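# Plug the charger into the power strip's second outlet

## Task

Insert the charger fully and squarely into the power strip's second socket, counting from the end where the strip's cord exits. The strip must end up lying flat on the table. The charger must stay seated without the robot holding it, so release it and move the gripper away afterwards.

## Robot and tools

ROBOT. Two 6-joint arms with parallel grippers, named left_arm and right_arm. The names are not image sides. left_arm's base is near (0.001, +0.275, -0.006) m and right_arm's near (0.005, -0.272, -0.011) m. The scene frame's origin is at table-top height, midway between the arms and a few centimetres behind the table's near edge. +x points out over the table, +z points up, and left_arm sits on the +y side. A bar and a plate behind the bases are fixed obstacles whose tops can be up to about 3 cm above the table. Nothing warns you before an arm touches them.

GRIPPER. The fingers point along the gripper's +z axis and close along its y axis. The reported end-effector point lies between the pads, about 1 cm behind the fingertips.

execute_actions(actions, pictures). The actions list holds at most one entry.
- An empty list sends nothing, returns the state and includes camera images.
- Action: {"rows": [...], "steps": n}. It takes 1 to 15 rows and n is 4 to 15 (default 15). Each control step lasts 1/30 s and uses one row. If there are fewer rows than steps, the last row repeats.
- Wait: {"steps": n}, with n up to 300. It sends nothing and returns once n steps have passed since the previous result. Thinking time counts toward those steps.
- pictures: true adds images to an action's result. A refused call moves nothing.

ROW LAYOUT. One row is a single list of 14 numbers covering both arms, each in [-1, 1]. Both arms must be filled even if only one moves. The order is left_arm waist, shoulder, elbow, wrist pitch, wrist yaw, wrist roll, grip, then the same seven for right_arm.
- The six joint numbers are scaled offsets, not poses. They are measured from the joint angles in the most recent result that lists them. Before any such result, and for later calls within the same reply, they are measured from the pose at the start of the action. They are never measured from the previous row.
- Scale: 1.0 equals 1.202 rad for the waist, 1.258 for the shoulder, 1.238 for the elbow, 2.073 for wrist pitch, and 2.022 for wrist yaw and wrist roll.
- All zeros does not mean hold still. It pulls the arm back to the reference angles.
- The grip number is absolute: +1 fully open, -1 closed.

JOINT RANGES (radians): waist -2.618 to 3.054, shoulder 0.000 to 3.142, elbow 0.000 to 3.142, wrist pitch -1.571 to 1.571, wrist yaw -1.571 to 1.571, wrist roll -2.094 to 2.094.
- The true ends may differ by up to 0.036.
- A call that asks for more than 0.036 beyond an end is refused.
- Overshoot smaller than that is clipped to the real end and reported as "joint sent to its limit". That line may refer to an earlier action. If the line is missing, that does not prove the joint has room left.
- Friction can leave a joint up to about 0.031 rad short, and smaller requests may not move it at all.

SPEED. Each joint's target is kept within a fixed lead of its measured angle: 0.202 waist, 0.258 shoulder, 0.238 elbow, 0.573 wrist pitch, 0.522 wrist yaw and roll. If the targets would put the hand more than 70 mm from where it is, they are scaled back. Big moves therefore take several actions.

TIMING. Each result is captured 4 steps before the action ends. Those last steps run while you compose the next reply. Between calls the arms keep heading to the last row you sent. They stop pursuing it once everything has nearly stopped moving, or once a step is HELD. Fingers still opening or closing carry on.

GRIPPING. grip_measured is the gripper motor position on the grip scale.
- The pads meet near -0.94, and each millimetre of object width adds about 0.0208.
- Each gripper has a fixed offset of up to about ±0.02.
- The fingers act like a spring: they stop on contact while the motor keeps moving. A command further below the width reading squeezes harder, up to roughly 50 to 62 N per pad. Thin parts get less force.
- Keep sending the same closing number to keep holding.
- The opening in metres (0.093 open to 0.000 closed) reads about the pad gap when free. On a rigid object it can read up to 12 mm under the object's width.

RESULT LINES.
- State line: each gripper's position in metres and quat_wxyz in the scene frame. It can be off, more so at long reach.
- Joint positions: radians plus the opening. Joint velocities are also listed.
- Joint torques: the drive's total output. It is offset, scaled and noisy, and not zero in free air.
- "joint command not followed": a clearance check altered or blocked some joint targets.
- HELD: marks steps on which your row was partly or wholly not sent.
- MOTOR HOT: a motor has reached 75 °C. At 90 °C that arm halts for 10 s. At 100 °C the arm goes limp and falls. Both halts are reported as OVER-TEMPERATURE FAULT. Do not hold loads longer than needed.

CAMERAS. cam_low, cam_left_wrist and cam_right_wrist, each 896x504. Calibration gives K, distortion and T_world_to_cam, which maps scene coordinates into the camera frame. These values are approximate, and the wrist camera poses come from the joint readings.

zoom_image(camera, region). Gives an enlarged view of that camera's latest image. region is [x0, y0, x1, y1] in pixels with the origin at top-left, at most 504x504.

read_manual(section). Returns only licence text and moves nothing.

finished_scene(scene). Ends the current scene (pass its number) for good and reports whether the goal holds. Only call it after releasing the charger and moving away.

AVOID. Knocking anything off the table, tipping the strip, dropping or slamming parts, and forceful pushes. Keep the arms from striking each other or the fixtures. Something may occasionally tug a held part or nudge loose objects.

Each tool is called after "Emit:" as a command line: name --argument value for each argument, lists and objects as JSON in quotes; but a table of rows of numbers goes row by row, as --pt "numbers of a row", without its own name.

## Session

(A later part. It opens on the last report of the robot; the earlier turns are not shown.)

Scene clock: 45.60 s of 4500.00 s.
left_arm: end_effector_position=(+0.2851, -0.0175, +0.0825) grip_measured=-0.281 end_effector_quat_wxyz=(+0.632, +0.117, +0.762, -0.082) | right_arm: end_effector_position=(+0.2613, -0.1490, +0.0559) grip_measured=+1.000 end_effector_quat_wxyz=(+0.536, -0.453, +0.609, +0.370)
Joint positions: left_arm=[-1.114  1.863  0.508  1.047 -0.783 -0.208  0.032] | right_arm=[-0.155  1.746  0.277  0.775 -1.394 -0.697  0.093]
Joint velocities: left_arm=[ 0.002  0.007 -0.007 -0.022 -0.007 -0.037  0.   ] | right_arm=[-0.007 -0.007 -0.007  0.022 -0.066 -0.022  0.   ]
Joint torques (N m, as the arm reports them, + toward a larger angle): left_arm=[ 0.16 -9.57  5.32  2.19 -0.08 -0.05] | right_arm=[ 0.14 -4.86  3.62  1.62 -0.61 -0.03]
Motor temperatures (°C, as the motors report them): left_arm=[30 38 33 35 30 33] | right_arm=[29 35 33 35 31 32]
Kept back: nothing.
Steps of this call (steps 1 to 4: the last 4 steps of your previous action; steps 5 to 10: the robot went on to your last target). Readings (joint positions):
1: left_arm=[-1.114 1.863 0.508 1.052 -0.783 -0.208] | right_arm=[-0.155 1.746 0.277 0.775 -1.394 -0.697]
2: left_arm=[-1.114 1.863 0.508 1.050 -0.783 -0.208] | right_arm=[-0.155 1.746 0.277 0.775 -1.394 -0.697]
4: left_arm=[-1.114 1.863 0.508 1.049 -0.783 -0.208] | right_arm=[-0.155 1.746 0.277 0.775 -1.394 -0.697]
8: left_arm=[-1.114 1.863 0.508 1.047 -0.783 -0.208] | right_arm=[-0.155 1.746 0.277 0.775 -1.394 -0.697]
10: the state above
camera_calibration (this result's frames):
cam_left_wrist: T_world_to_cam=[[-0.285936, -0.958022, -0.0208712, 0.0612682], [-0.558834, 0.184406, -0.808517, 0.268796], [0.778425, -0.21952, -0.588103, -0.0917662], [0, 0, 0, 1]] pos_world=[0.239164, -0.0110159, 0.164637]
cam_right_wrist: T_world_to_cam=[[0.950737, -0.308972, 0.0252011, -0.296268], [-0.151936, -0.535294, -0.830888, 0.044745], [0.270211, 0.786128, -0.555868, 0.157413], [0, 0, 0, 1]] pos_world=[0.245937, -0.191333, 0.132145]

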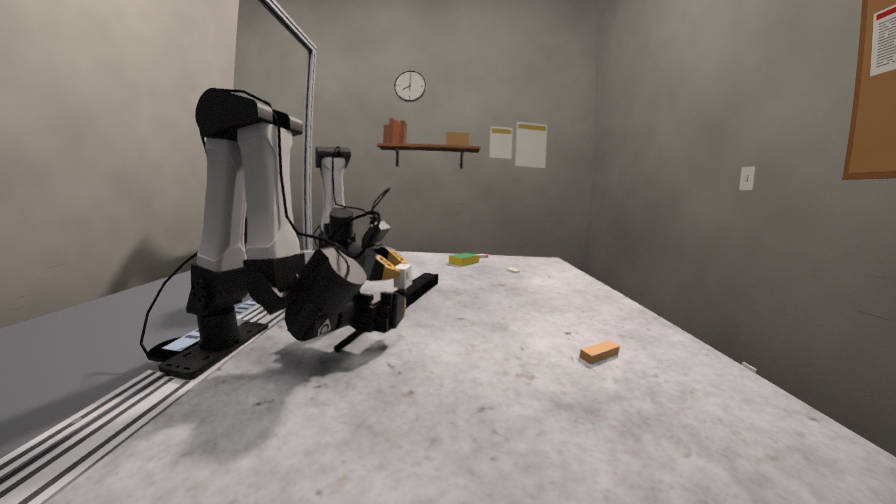

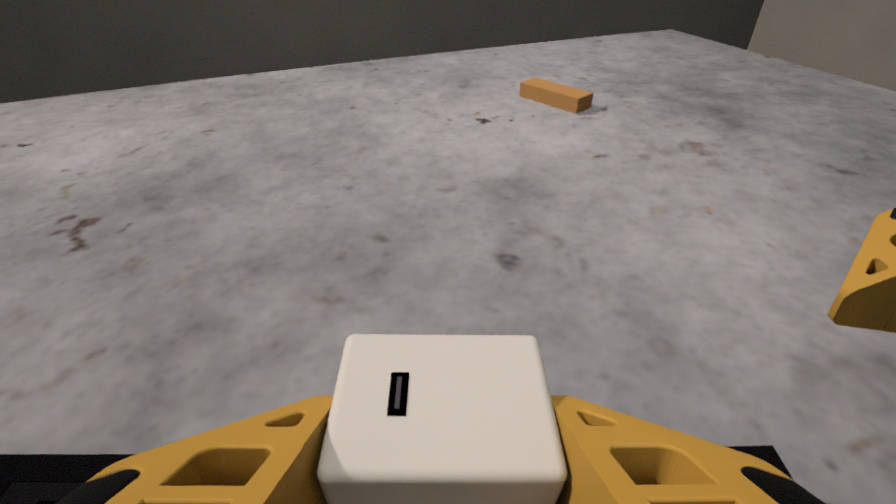

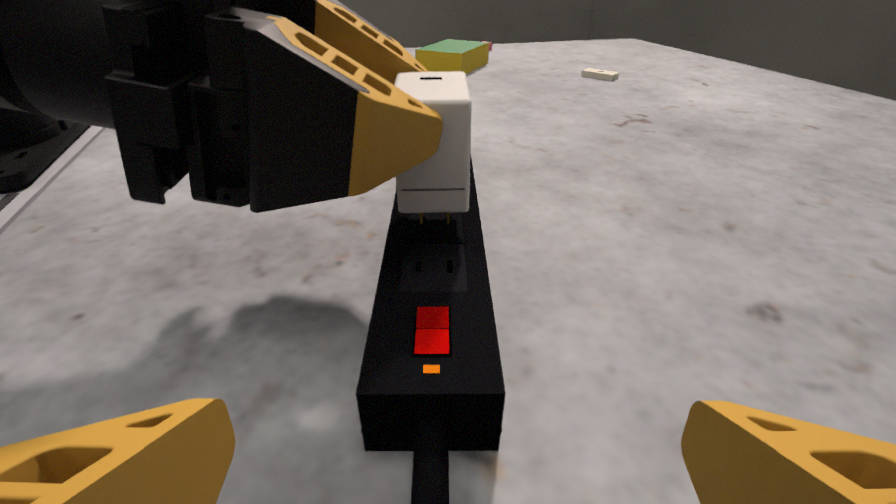

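Emit:
execute_actions --actions '[]'

Scene clock: 46.33 s of 4500.00 s.
left_arm: end_effector_position=(+0.2851, -0.0175, +0.0824) grip_measured=-0.281 end_effector_quat_wxyz=(+0.632, +0.117, +0.762, -0.082) | right_arm: end_effector_position=(+0.2613, -0.1490, +0.0559) grip_measured=+1.000 end_effector_quat_wxyz=(+0.536, -0.453, +0.609, +0.370)
Joint positions: left_arm=[-1.114  1.863  0.508  1.046 -0.783 -0.208  0.032] | right_arm=[-0.155  1.746  0.277  0.775 -1.394 -0.697  0.093]
Joint velocities: left_arm=[-0.012 -0.012  0.002  0.022 -0.007 -0.007 -0.   ] | right_arm=[ 0.017 -0.012  0.002 -0.022 -0.007 -0.007  0.   ]
Joint torques (N m, as the arm reports them, + toward a larger angle): left_arm=[ 0.17 -9.53  5.35  2.19 -0.08 -0.03] | right_arm=[ 0.14 -4.85  3.58  1.62 -0.61 -0.02]
Motor temperatures (°C, as the motors report them): left_arm=[30 38 33 35 30 33] | right_arm=[29 35 33 35 31 32]
Kept back: nothing.
Steps of this call (steps 1 to 15: the robot went on to your last target; steps 16 to 22: nothing new was sent). Readings (joint positions):
1: left_arm=[-1.114 1.863 0.508 1.047 -0.783 -0.208] | right_arm=[-0.155 1.746 0.277 0.775 -1.394 -0.697]
2: left_arm=[-1.114 1.863 0.508 1.047 -0.783 -0.208] | right_arm=[-0.155 1.746 0.277 0.775 -1.394 -0.697]
4: left_arm=[-1.114 1.863 0.508 1.047 -0.783 -0.208] | right_arm=[-0.155 1.746 0.277 0.775 -1.394 -0.697]
8: left_arm=[-1.114 1.863 0.508 1.047 -0.783 -0.208] | right_arm=[-0.155 1.746 0.277 0.775 -1.394 -0.697]
22: the state above
All arms were judged still, so your last target was given up. Only a new action makes them travel on or press farther. Fingers that are still opening or closing keep moving.
camera_calibration (this result's frames):
cam_left_wrist: T_world_to_cam=[[-0.285923, -0.958013, -0.0214184, 0.0613405], [-0.559122, 0.184941, -0.808195, 0.26873], [0.778223, -0.219106, -0.588525, -0.0917277], [0, 0, 0, 1]] pos_world=[0.239176, -0.0110323, 0.164516]
cam_right_wrist: T_world_to_cam=[[0.950737, -0.308972, 0.0252011, -0.296268], [-0.151936, -0.535294, -0.830888, 0.044745], [0.270211, 0.786128, -0.555868, 0.157413], [0, 0, 0, 1]] pos_world=[0.245937, -0.191333, 0.132145]

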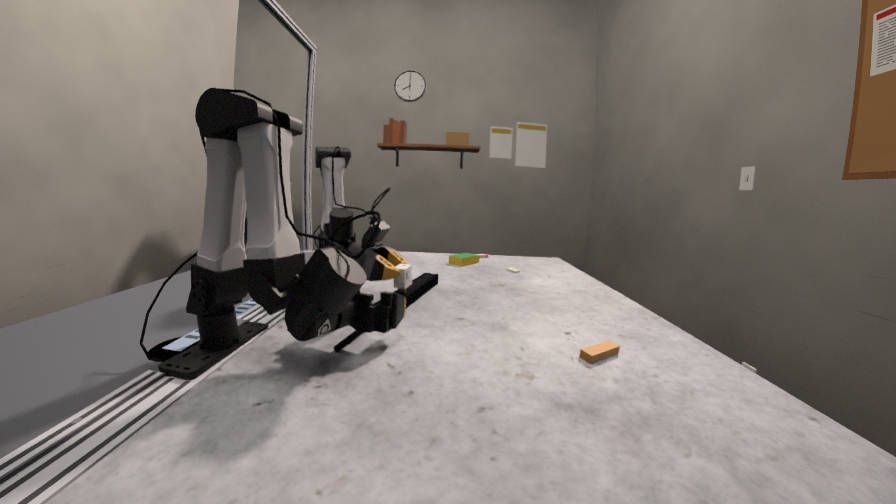

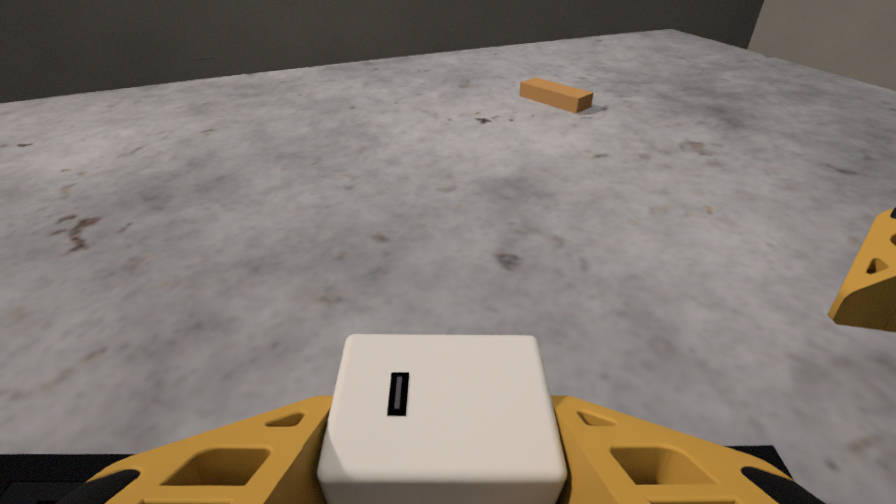

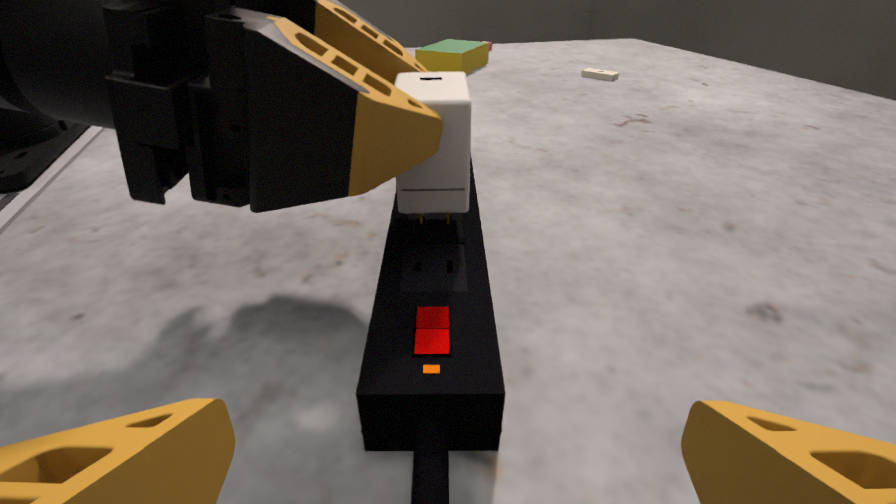

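Emit:
zoom_image --camera "cam_right_wrist" --region '[390, 180, 480, 245]'

Region (390, 180, 480, 245) of cam_right_wrist's 896x504 image, scaled by 5.600, with more detail than that image has.

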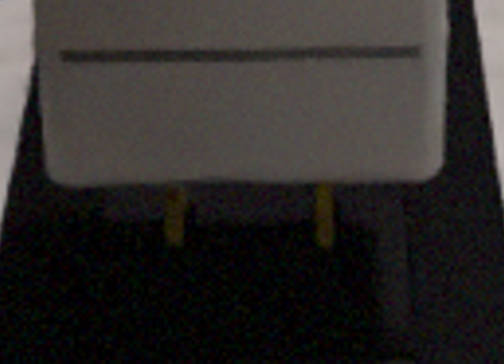

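Emit:
execute_actions --actions '[{"rows": [[0,0.008,0,0.010,0,0,-0.45,0,0,0,0,0,0,1],[0,0.012,0,0.011,0,0,-0.45,0,0,0,0,0,0,1],[0,0.016,0,0.012,0,0,-0.45,0,0,0,0,0,0,1],[0,0.019,0,0.013,0,0,-0.45,0,0,0,0,0,0,1],[0,0.022,0,0.015,0,0,-0.45,0,0,0,0,0,0,1],[0,0.024,0,0.016,0,0,-0.45,0,0,0,0,0,0,1],[0,0.026,0,0.017,0,0,-0.45,0,0,0,0,0,0,1],[0,0.028,0,0.018,0,0,-0.45,0,0,0,0,0,0,1],[0,0.030,0,0.019,0,0,-0.45,0,0,0,0,0,0,1]], "steps": 15}]' --pictures true

Emit:
zoom_image --camera "cam_right_wrist" --region '[390, 180, 480, 245]'

Scene clock: 47.03 s of 4500.00 s.
left_arm: end_effector_position=(+0.2852, -0.0174, +0.0757) grip_measured=-0.281 end_effector_quat_wxyz=(+0.629, +0.120, +0.764, -0.078) | right_arm: end_effector_position=(+0.2613, -0.1490, +0.0559) grip_measured=+1.000 end_effector_quat_wxyz=(+0.536, -0.453, +0.609, +0.370)
Joint positions: left_arm=[-1.114  1.888  0.508  1.059 -0.783 -0.208  0.032] | right_arm=[-0.155  1.746  0.277  0.775 -1.394 -0.697  0.093]
Joint velocities: left_arm=[ 0.012  0.027 -0.007  0.037  0.037  0.022 -0.   ] | right_arm=[ 0.002 -0.002 -0.022  0.007  0.007  0.066  0.   ]
Joint torques (N m, as the arm reports them, + toward a larger angle): left_arm=[ 0.19 -6.62  5.28  2.29 -0.09 -0.04] | right_arm=[ 0.16 -4.83  3.61  1.63 -0.61 -0.02]
Motor temperatures (°C, as the motors report them): left_arm=[30 38 33 35 30 33] | right_arm=[29 35 33 35 31 32]
Steps of this call (steps 1 to 10: nothing new was sent; steps 11 to 21: the first 11 steps of this action). Readings (joint positions):
11: left_arm=[-1.114 1.863 0.508 1.046 -0.783 -0.208] | right_arm=[-0.155 1.746 0.277 0.775 -1.394 -0.697]
12: left_arm=[-1.114 1.863 0.508 1.046 -0.783 -0.208] | right_arm=[-0.155 1.746 0.277 0.775 -1.394 -0.697]
14: left_arm=[-1.114 1.865 0.508 1.047 -0.783 -0.208] | right_arm=[-0.155 1.746 0.277 0.775 -1.394 -0.697]
18: left_arm=[-1.114 1.881 0.508 1.055 -0.783 -0.208] | right_arm=[-0.155 1.746 0.277 0.775 -1.394 -0.697]
21: the state above
camera_calibration (this result's frames):
cam_left_wrist: T_world_to_cam=[[-0.285751, -0.957846, -0.0296258, 0.0619192], [-0.563442, 0.192936, -0.803311, 0.264399], [0.775164, -0.212854, -0.594823, -0.0942997], [0, 0, 0, 1]] pos_world=[0.239765, -0.0117751, 0.158138]
cam_right_wrist: T_world_to_cam=[[0.950737, -0.308972, 0.0252011, -0.296268], [-0.151936, -0.535294, -0.830888, 0.044745], [0.270211, 0.786128, -0.555868, 0.157413], [0, 0, 0, 1]] pos_world=[0.245937, -0.191333, 0.132145]

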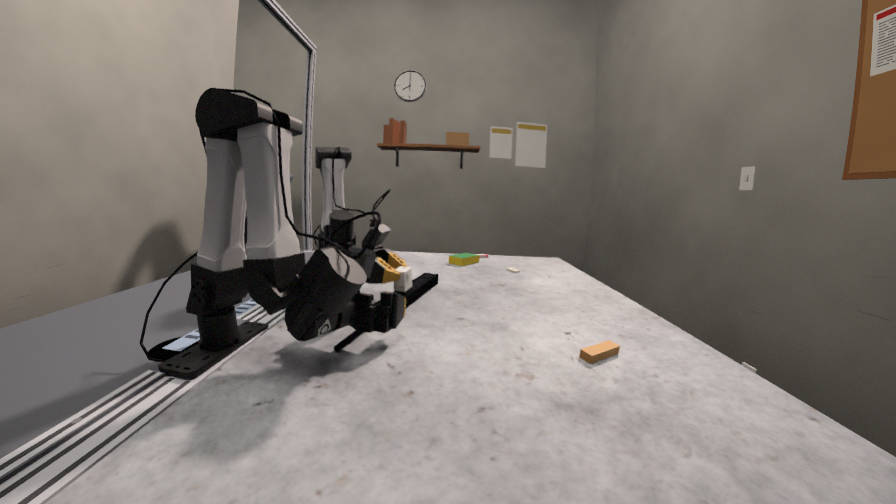

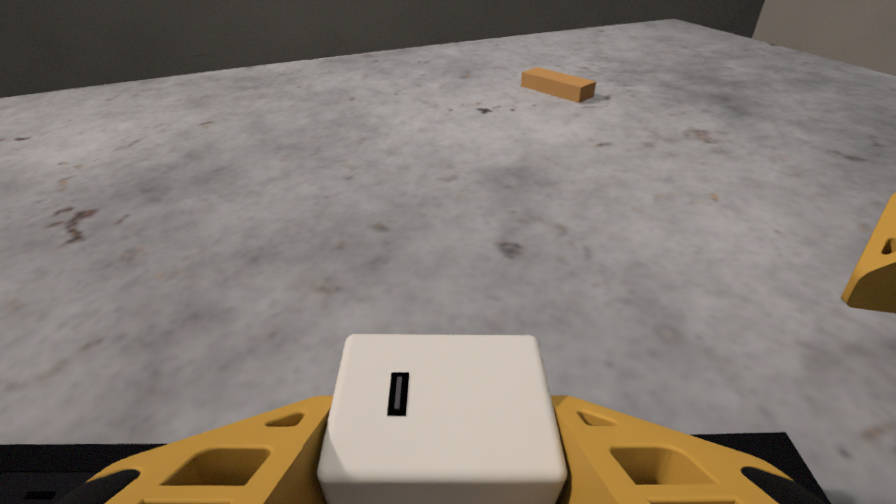

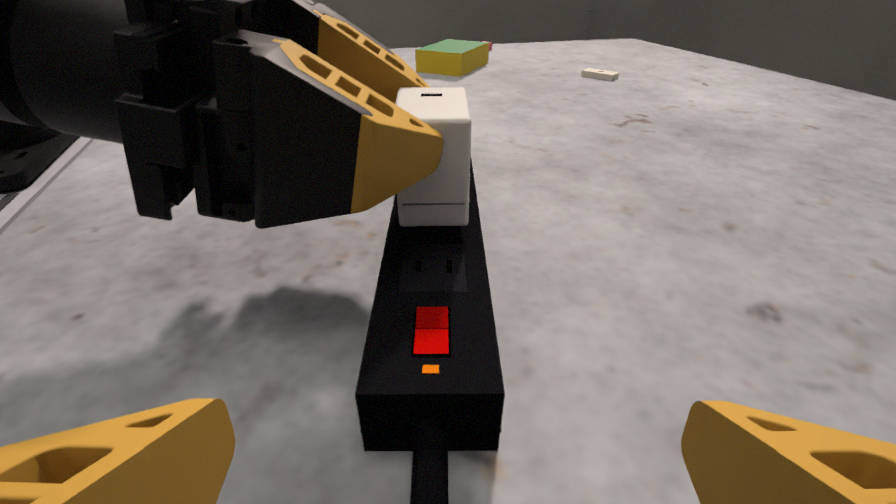

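Region (390, 180, 480, 245) of cam_right_wrist's 896x504 image, scaled by 5.600, with more detail than that image has.

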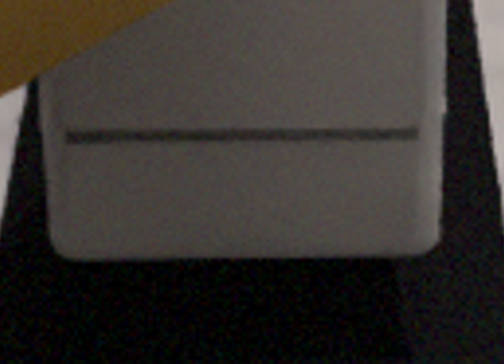

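Emit:
execute_actions --actions '[{"rows": [[0,0.012,0,0.014,0,-0.004,-0.45,0,0,0,0,0,0,1],[0,0.015,0,0.016,0,-0.005,-0.45,0,0,0,0,0,0,1],[0,0.018,0,0.018,0,-0.006,-0.45,0,0,0,0,0,0,1],[0,0.021,0,0.020,0,-0.007,-0.45,0,0,0,0,0,0,1],[0,0.024,0,0.022,0,-0.008,-0.45,0,0,0,0,0,0,1],[0,0.027,0,0.024,0,-0.008,-0.45,0,0,0,0,0,0,1],[0,0.030,0,0.025,0,-0.008,-0.45,0,0,0,0,0,0,1],[0,0.033,0,0.026,0,-0.008,-0.45,0,0,0,0,0,0,1],[0,0.035,0,0.027,0,-0.008,-0.45,0,0,0,0,0,0,1],[0,0.037,0,0.028,0,-0.008,-0.45,0,0,0,0,0,0,1]], "steps": 15}]' --pictures true

Emit:
zoom_image --camera "cam_right_wrist" --region '[380, 80, 500, 260]'

Scene clock: 47.80 s of 4500.00 s.
left_arm: end_effector_position=(+0.2860, -0.0178, +0.0737) grip_measured=-0.281 end_effector_quat_wxyz=(+0.633, +0.115, +0.762, -0.082) | right_arm: end_effector_position=(+0.2613, -0.1490, +0.0559) grip_measured=+1.000 end_effector_quat_wxyz=(+0.536, -0.453, +0.609, +0.370)
Joint positions: left_arm=[-1.114  1.912  0.508  1.096 -0.787 -0.212  0.032] | right_arm=[-0.155  1.746  0.277  0.775 -1.394 -0.697  0.093]
Joint velocities: left_arm=[ 0.012  0.051  0.007  0.051 -0.007  0.066  0.   ] | right_arm=[ 0.017 -0.012 -0.022 -0.051 -0.051  0.007  0.   ]
Joint torques (N m, as the arm reports them, + toward a larger angle): left_arm=[ 0.15 -6.31  5.04  2.12 -0.05 -0.18] | right_arm=[ 0.13 -4.83  3.57  1.63 -0.6  -0.02]
Motor temperatures (°C, as the motors report them): left_arm=[30 38 33 35 30 33] | right_arm=[29 35 33 35 31 32]
Steps of this call (steps 1 to 4: the last 4 steps of your previous action; steps 5 to 12: the robot went on to your last target; steps 13 to 23: the first 11 steps of this action). Readings (joint positions):
13: left_arm=[-1.114 1.889 0.508 1.060 -0.783 -0.208] | right_arm=[-0.155 1.746 0.277 0.775 -1.394 -0.697]
14: left_arm=[-1.114 1.889 0.508 1.061 -0.783 -0.208] | right_arm=[-0.155 1.746 0.277 0.775 -1.394 -0.697]
16: left_arm=[-1.114 1.892 0.508 1.066 -0.783 -0.210] | right_arm=[-0.155 1.746 0.277 0.775 -1.394 -0.697]
20: left_arm=[-1.114 1.905 0.508 1.083 -0.785 -0.212] | right_arm=[-0.155 1.746 0.277 0.775 -1.394 -0.697]
23: the state above
camera_calibration (this result's frames):
cam_left_wrist: T_world_to_cam=[[-0.281829, -0.959297, -0.0179261, 0.059624], [-0.559384, 0.179462, -0.809248, 0.262353], [0.779527, -0.218042, -0.587193, -0.098163], [0, 0, 0, 1]] pos_world=[0.240081, -0.0112889, 0.155737]
cam_right_wrist: T_world_to_cam=[[0.950737, -0.308972, 0.0252011, -0.296268], [-0.151936, -0.535294, -0.830888, 0.044745], [0.270211, 0.786128, -0.555868, 0.157413], [0, 0, 0, 1]] pos_world=[0.245937, -0.191333, 0.132145]

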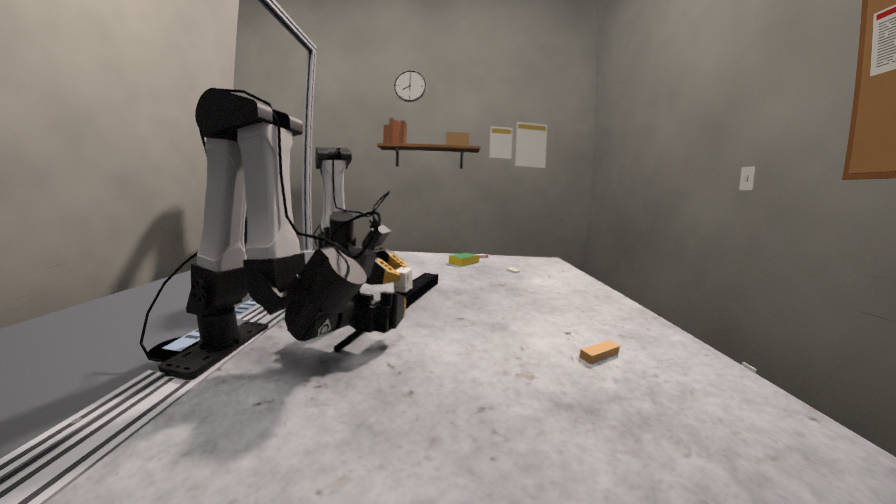

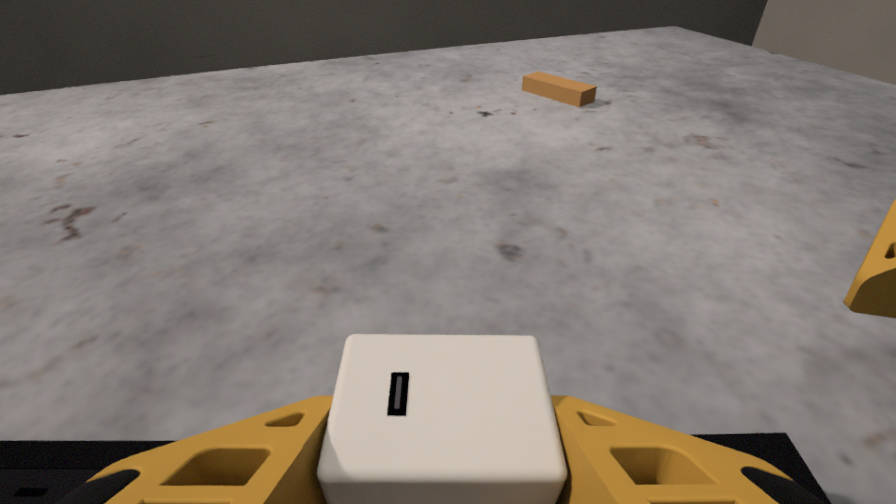

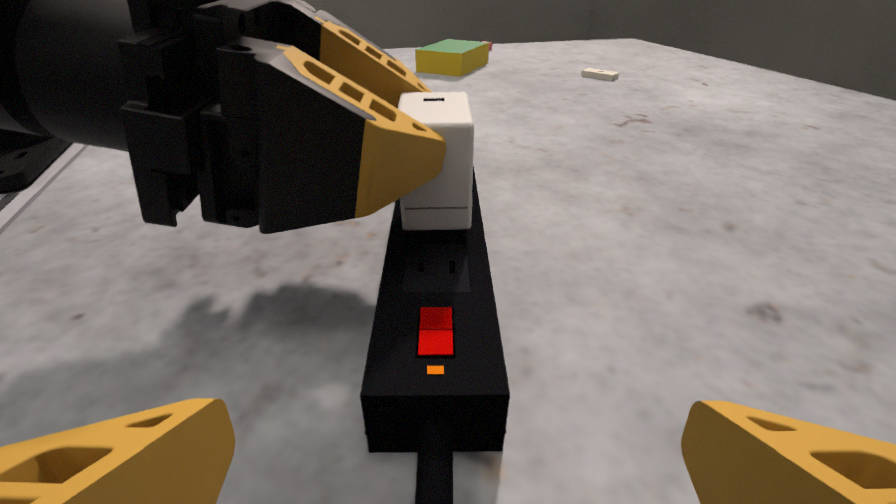

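Region (380, 80, 500, 260) of cam_right_wrist's 896x504 image, scaled by 2.800, with more detail than that image has.

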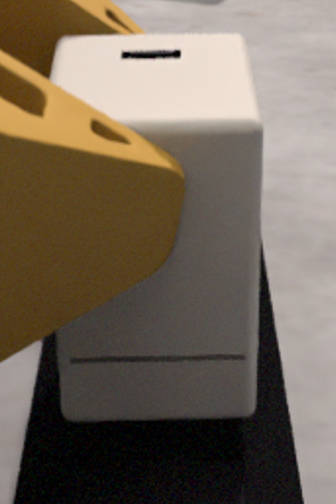

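Emit:
execute_actions --actions '[{"rows": [[0,0.018,0,0.006,0,0,-0.45,0,0,0,0,0,0,1],[0,0.021,-0.002,0.001,0,0,-0.45,0,0,0,0,0,0,1],[0,0.024,-0.004,-0.004,0,0,-0.45,0,0,0,0,0,0,1],[0,0.027,-0.006,-0.009,0,0,-0.45,0,0,0,0,0,0,1],[0,0.030,-0.008,-0.014,0,0,-0.45,0,0,0,0,0,0,1],[0,0.033,-0.010,-0.019,0,0,-0.45,0,0,0,0,0,0,1],[0,0.036,-0.012,-0.024,0,0,-0.45,0,0,0,0,0,0,1],[0,0.039,-0.014,-0.029,0,0,-0.45,0,0,0,0,0,0,1],[0,0.042,-0.016,-0.034,0,0,-0.45,0,0,0,0,0,0,1],[0,0.045,-0.018,-0.040,0,0,-0.45,0,0,0,0,0,0,1]], "steps": 15}]' --pictures true

Emit:
zoom_image --camera "cam_right_wrist" --region '[380, 80, 500, 260]'

Scene clock: 48.87 s of 4500.00 s.
left_arm: end_effector_position=(+0.2864, -0.0174, +0.0720) grip_measured=-0.281 end_effector_quat_wxyz=(+0.633, +0.113, +0.762, -0.080) | right_arm: end_effector_position=(+0.2613, -0.1490, +0.0559) grip_measured=+1.000 end_effector_quat_wxyz=(+0.536, -0.453, +0.609, +0.370)
Joint positions: left_arm=[-1.114  1.921  0.508  1.105 -0.79  -0.212  0.032] | right_arm=[-0.155  1.746  0.277  0.775 -1.394 -0.697  0.093]
Joint velocities: left_arm=[-0.012  0.007 -0.012 -0.007  0.081 -0.051 -0.001] | right_arm=[-0.002 -0.007 -0.017  0.022 -0.007 -0.022  0.   ]
Joint torques (N m, as the arm reports them, + toward a larger angle): left_arm=[ 0.17 -4.15  2.86  1.09 -0.01 -0.04] | right_arm=[ 0.14 -4.86  3.58  1.63 -0.6  -0.02]
Motor temperatures (°C, as the motors report them): left_arm=[30 38 33 35 30 33] | right_arm=[29 35 33 35 31 32]
Steps of this call (steps 1 to 4: the last 4 steps of your previous action; steps 5 to 15: the robot went on to your last target; steps 16 to 21: nothing new was sent; steps 22 to 32: the first 11 steps of this action). Readings (joint positions):
22: left_arm=[-1.114 1.915 0.508 1.103 -0.788 -0.212] | right_arm=[-0.155 1.746 0.277 0.775 -1.394 -0.697]
23: left_arm=[-1.114 1.915 0.508 1.103 -0.788 -0.212] | right_arm=[-0.155 1.746 0.277 0.775 -1.394 -0.697]
25: left_arm=[-1.114 1.917 0.508 1.102 -0.788 -0.212] | right_arm=[-0.155 1.746 0.277 0.775 -1.394 -0.697]
29: left_arm=[-1.114 1.920 0.508 1.104 -0.790 -0.212] | right_arm=[-0.155 1.746 0.277 0.775 -1.394 -0.697]
32: the state above
camera_calibration (this result's frames):
cam_left_wrist: T_world_to_cam=[[-0.27831, -0.960311, -0.0186232, 0.0591526], [-0.559197, 0.177766, -0.809752, 0.26107], [0.780924, -0.214948, -0.586477, -0.0996794], [0, 0, 0, 1]] pos_world=[0.240295, -0.0110303, 0.154044]
cam_right_wrist: T_world_to_cam=[[0.950737, -0.308972, 0.0252011, -0.296268], [-0.151936, -0.535294, -0.830888, 0.044745], [0.270211, 0.786128, -0.555868, 0.157413], [0, 0, 0, 1]] pos_world=[0.245937, -0.191333, 0.132145]

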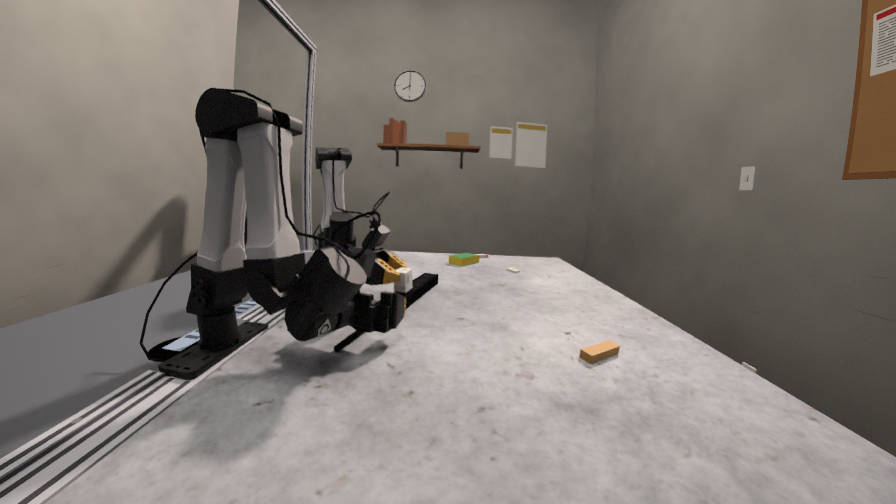

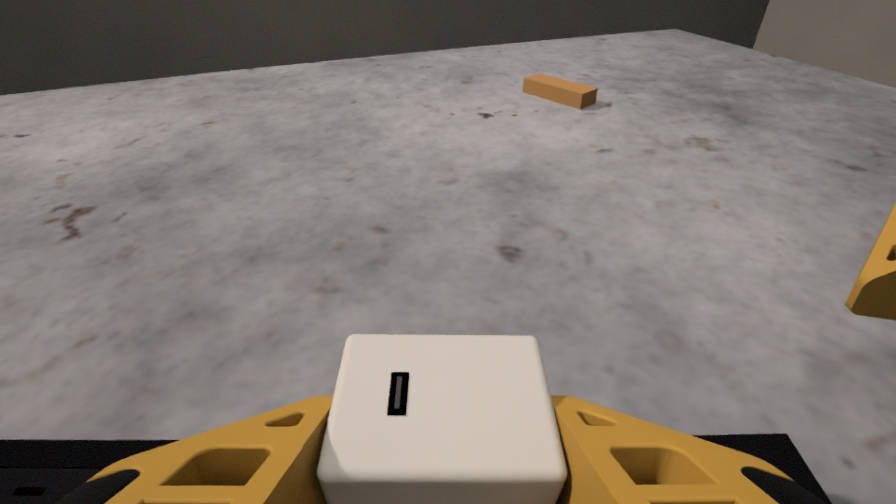

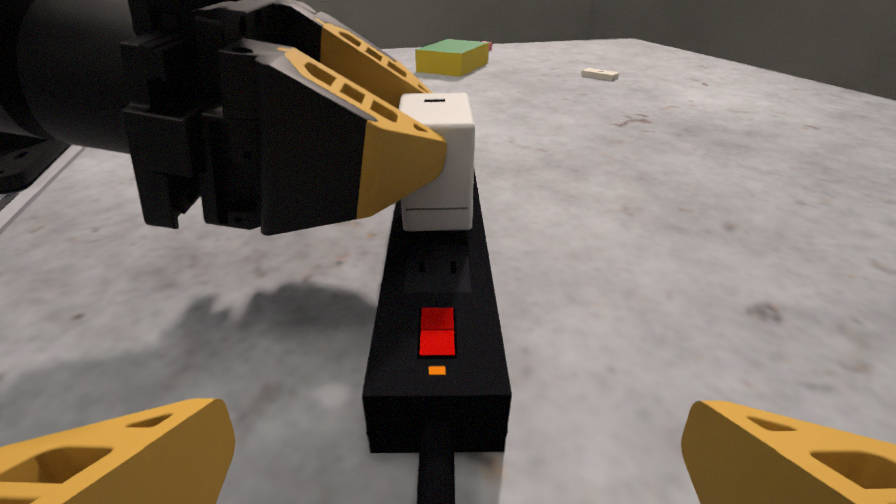

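Region (380, 80, 500, 260) of cam_right_wrist's 896x504 image, scaled by 2.800, with more detail than that image has.

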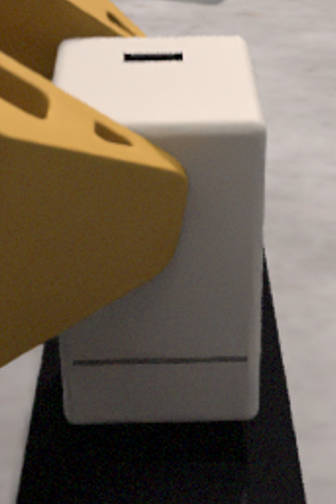

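Emit:
execute_actions --actions '[{"rows": [[0,0.038,-0.018,-0.046,0.002,0,-0.45,0,0,0,0,0,0,1],[0,0.040,-0.0195,-0.053,0.004,0,-0.45,0,0,0,0,0,0,1],[0,0.042,-0.021,-0.060,0.006,0,-0.45,0,0,0,0,0,0,1],[0,0.044,-0.0225,-0.067,0.008,0,-0.45,0,0,0,0,0,0,1],[0,0.046,-0.024,-0.074,0.010,0,-0.45,0,0,0,0,0,0,1],[0,0.048,-0.0255,-0.081,0.011,0,-0.45,0,0,0,0,0,0,1],[0,0.050,-0.027,-0.088,0.012,0,-0.45,0,0,0,0,0,0,1],[0,0.052,-0.028,-0.094,0.013,0,-0.45,0,0,0,0,0,0,1],[0,0.054,-0.029,-0.100,0.014,0,-0.45,0,0,0,0,0,0,1]], "steps": 15}]' --pictures true

Emit:
zoom_image --camera "cam_right_wrist" --region '[380, 80, 500, 260]'

Scene clock: 50.40 s of 4500.00 s.
left_arm: end_effector_position=(+0.2862, -0.0170, +0.0706) grip_measured=-0.281 end_effector_quat_wxyz=(+0.631, +0.115, +0.763, -0.078) | right_arm: end_effector_position=(+0.2613, -0.1490, +0.0559) grip_measured=+1.000 end_effector_quat_wxyz=(+0.536, -0.453, +0.609, +0.370)
Joint positions: left_arm=[-1.114  1.922  0.508  1.098 -0.79  -0.212  0.032] | right_arm=[-0.155  1.746  0.277  0.775 -1.394 -0.697  0.093]
Joint velocities: left_arm=[-0.012  0.007 -0.007 -0.051  0.022 -0.037 -0.001] | right_arm=[-0.012  0.017 -0.012 -0.007 -0.007  0.037  0.   ]
Joint torques (N m, as the arm reports them, + toward a larger angle): left_arm=[ 0.17 -2.36  1.46  0.03  0.2  -0.04] | right_arm=[ 0.14 -4.87  3.59  1.62 -0.61 -0.03]
Motor temperatures (°C, as the motors report them): left_arm=[30 38 33 35 30 33] | right_arm=[29 35 33 35 31 32]
Steps of this call (steps 1 to 4: the last 4 steps of your previous action; steps 5 to 15: the robot went on to your last target; steps 16 to 35: nothing new was sent; steps 36 to 46: the first 11 steps of this action). Readings (joint positions):
36: left_arm=[-1.114 1.922 0.508 1.106 -0.791 -0.212] | right_arm=[-0.155 1.746 0.277 0.775 -1.394 -0.697]
37: left_arm=[-1.114 1.922 0.508 1.106 -0.791 -0.212] | right_arm=[-0.155 1.746 0.277 0.775 -1.394 -0.697]
39: left_arm=[-1.114 1.922 0.508 1.104 -0.791 -0.212] | right_arm=[-0.155 1.746 0.277 0.775 -1.394 -0.697]
43: left_arm=[-1.114 1.922 0.508 1.100 -0.790 -0.212] | right_arm=[-0.155 1.746 0.277 0.775 -1.394 -0.697]
46: the state above
camera_calibration (this result's frames):
cam_left_wrist: T_world_to_cam=[[-0.278186, -0.960231, -0.0238616, 0.0597827], [-0.56194, 0.182845, -0.806716, 0.260438], [0.778997, -0.211008, -0.590457, -0.0994029], [0, 0, 0, 1]] pos_world=[0.240416, -0.0111895, 0.152833]
cam_right_wrist: T_world_to_cam=[[0.950737, -0.308972, 0.0252011, -0.296268], [-0.151936, -0.535294, -0.830888, 0.044745], [0.270211, 0.786128, -0.555868, 0.157413], [0, 0, 0, 1]] pos_world=[0.245937, -0.191333, 0.132145]

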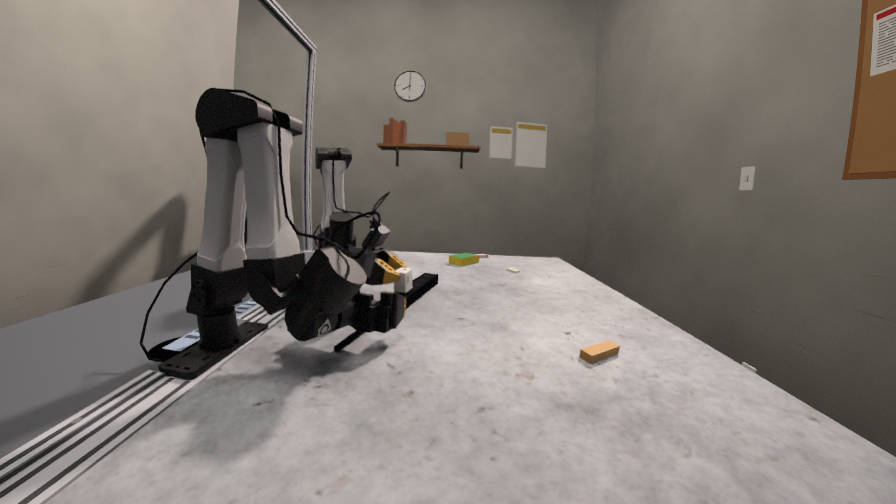

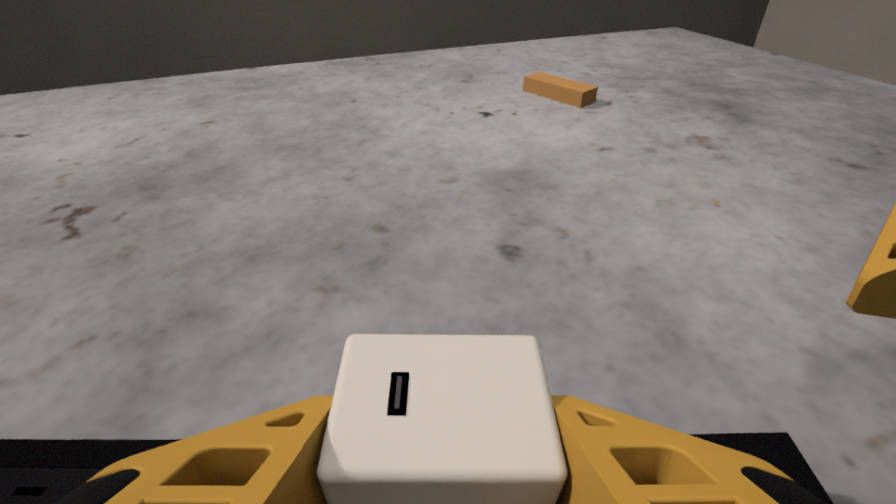

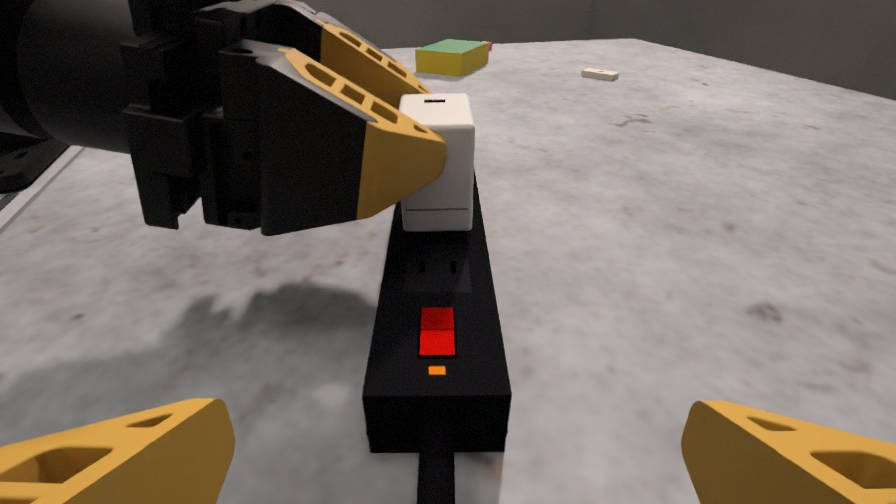

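Region (380, 80, 500, 260) of cam_right_wrist's 896x504 image, scaled by 2.800, with more detail than that image has.

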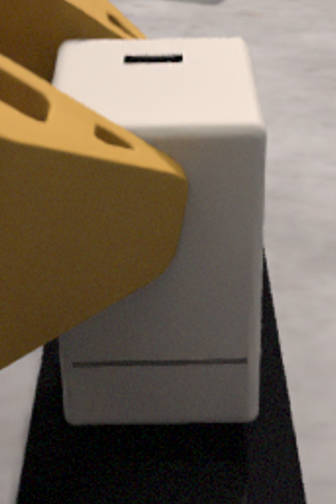

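Emit:
execute_actions --actions '[{"rows": [ [0,0.040,-0.021,-0.07,0.010,0,-0.45, 0.003,0,0.015,-0.006,0.006,0.003,0.8], [0,0.025,-0.013,-0.04,0.006,0,-0.45, 0.008,0,0.036,-0.014,0.015,0.009,0.6], [0,0.010,-0.005,-0.012,0.002,0,-0.2, 0.017,0,0.073,-0.029,0.030,0.017,0.3], [0,0,0,0.008,0,0,0.3, 0.027,0,0.116,-0.046,0.048,0.028,0.0], [0,-0.004,0,0.010,0,0,0.7, 0.038,0,0.167,-0.066,0.068,0.040,-0.3], [0,-0.008,0,0.010,0,0,0.7, 0.051,0,0.225,-0.090,0.092,0.054,-0.6], [-0.007,-0.012,-0.005,0.006,-0.003,-0.003,0.7, 0.065,0,0.284,-0.113,0.116,0.067,-0.8], [-0.018,-0.024,-0.013,-0.001,-0.009,-0.008,0.7, 0.078,0,0.342,-0.136,0.140,0.081,-1], [-0.033,-0.042,-0.024,-0.011,-0.016,-0.015,0.7, 0.091,0,0.400,-0.159,0.163,0.095,-1], [-0.050,-0.062,-0.036,-0.022,-0.025,-0.023,0.7, 0.105,0,0.458,-0.182,0.187,0.109,-1], [-0.068,-0.083,-0.049,-0.034,-0.033,-0.031,0.7, 0.118,0,0.516,-0.205,0.211,0.123,-1], [-0.085,-0.104,-0.062,-0.045,-0.042,-0.039,0.7, 0.131,0,0.574,-0.228,0.235,0.137,-1], [-0.103,-0.125,-0.074,-0.056,-0.051,-0.047,0.7, 0.143,0,0.625,-0.249,0.255,0.149,-1], [-0.120,-0.146,-0.087,-0.067,-0.059,-0.056,0.7, 0.154,0,0.676,-0.269,0.276,0.161,-1], [-0.138,-0.167,-0.100,-0.078,-0.068,-0.064,0.7, 0.166,0,0.727,-0.289,0.297,0.173,-1] ], "steps": 15}]' --pictures true

Scene clock: 54.97 s of 4500.00 s.
left_arm: end_effector_position=(+0.2756, -0.0193, +0.0762) grip_measured=+0.698 end_effector_quat_wxyz=(+0.632, +0.115, +0.761, -0.086) | right_arm: end_effector_position=(+0.3986, -0.1442, +0.1322) grip_measured=-0.979 end_effector_quat_wxyz=(+0.562, -0.462, +0.627, +0.280)
Joint positions: left_arm=[-1.146  1.886  0.493  1.078 -0.811 -0.23   0.079] | right_arm=[-0.051  1.746  0.781  0.517 -1.149 -0.555  0.   ]
Joint velocities: left_arm=[-0.525 -0.652 -0.339 -0.418 -0.286 -0.227 -0.   ] | right_arm=[ 0.452 -0.002  2.137 -1.004  1.179  0.667  0.   ]
Joint torques (N m, as the arm reports them, + toward a larger angle): left_arm=[ -1.09 -10.01   2.67   2.15  -0.1   -0.11] | right_arm=[ 0.99 -7.48  6.59  1.94 -0.49 -0.01]
Motor temperatures (°C, as the motors report them): left_arm=[30 38 33 34 30 33] | right_arm=[29 35 33 35 31 32]
Steps of this call (steps 1 to 4: the last 4 steps of your previous action; steps 5 to 15: the robot went on to your last target; steps 16 to 90: nothing new was sent; then 1.20 s passed at rest; steps 91 to 101: the first 11 steps of this action). Readings (joint positions):
91: left_arm=[-1.114 1.922 0.508 1.101 -0.790 -0.212] | right_arm=[-0.155 1.746 0.277 0.775 -1.394 -0.697]
92: left_arm=[-1.114 1.922 0.508 1.105 -0.790 -0.212] | right_arm=[-0.155 1.746 0.280 0.771 -1.393 -0.695]
94: left_arm=[-1.114 1.922 0.508 1.111 -0.790 -0.212] | right_arm=[-0.147 1.746 0.320 0.739 -1.375 -0.683]
98: left_arm=[-1.115 1.922 0.508 1.109 -0.792 -0.213] | right_arm=[-0.097 1.746 0.554 0.623 -1.269 -0.622]
101: the state above
camera_calibration (this result's frames):
cam_left_wrist: T_world_to_cam=[[-0.287826, -0.957625, -0.0105339, 0.0564445], [-0.559634, 0.17711, -0.809594, 0.2589], [0.777152, -0.227127, -0.586896, -0.088372], [0, 0, 0, 1]] pos_world=[0.229814, -0.0118728, 0.158333]
cam_right_wrist: T_world_to_cam=[[0.89788, -0.410801, 0.158284, -0.438406], [-0.139231, -0.606062, -0.783137, 0.109947], [0.417643, 0.681125, -0.601368, 0.0910179], [0, 0, 0, 1]] pos_world=[0.370931, -0.175457, 0.210232]

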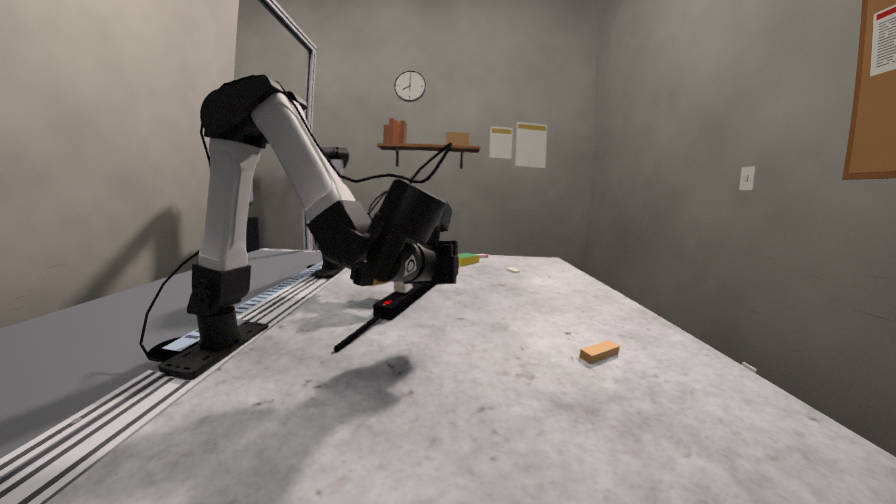

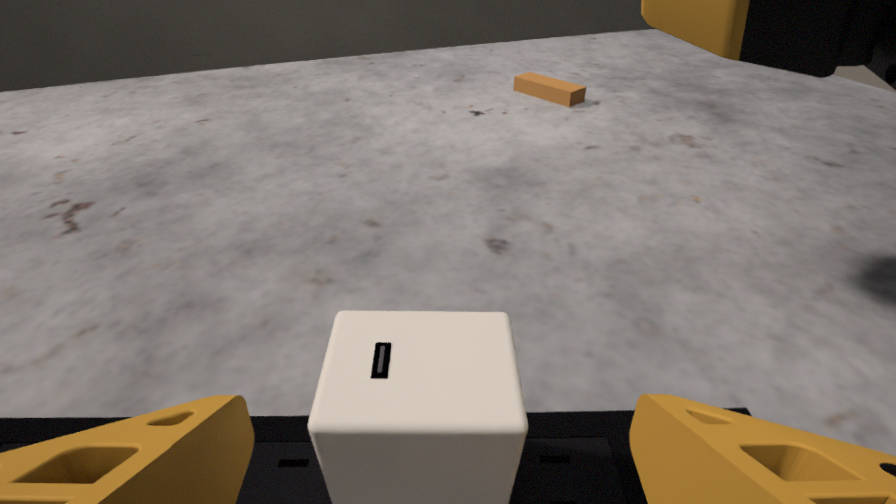

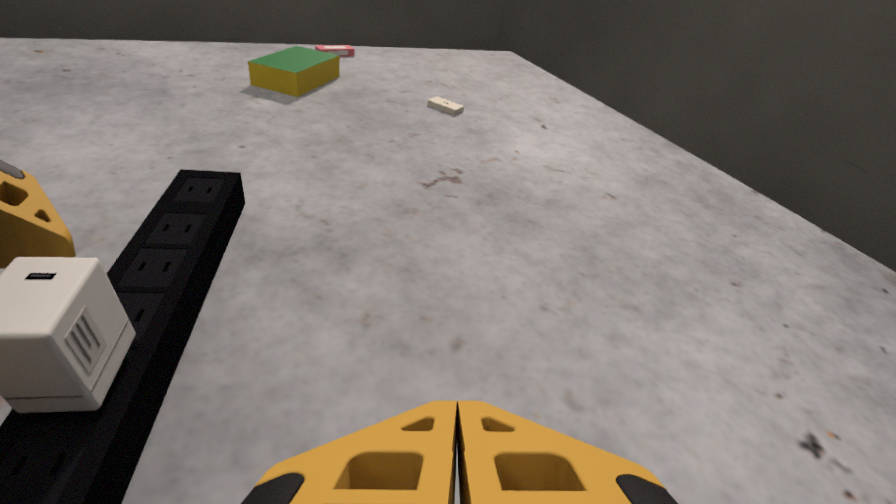

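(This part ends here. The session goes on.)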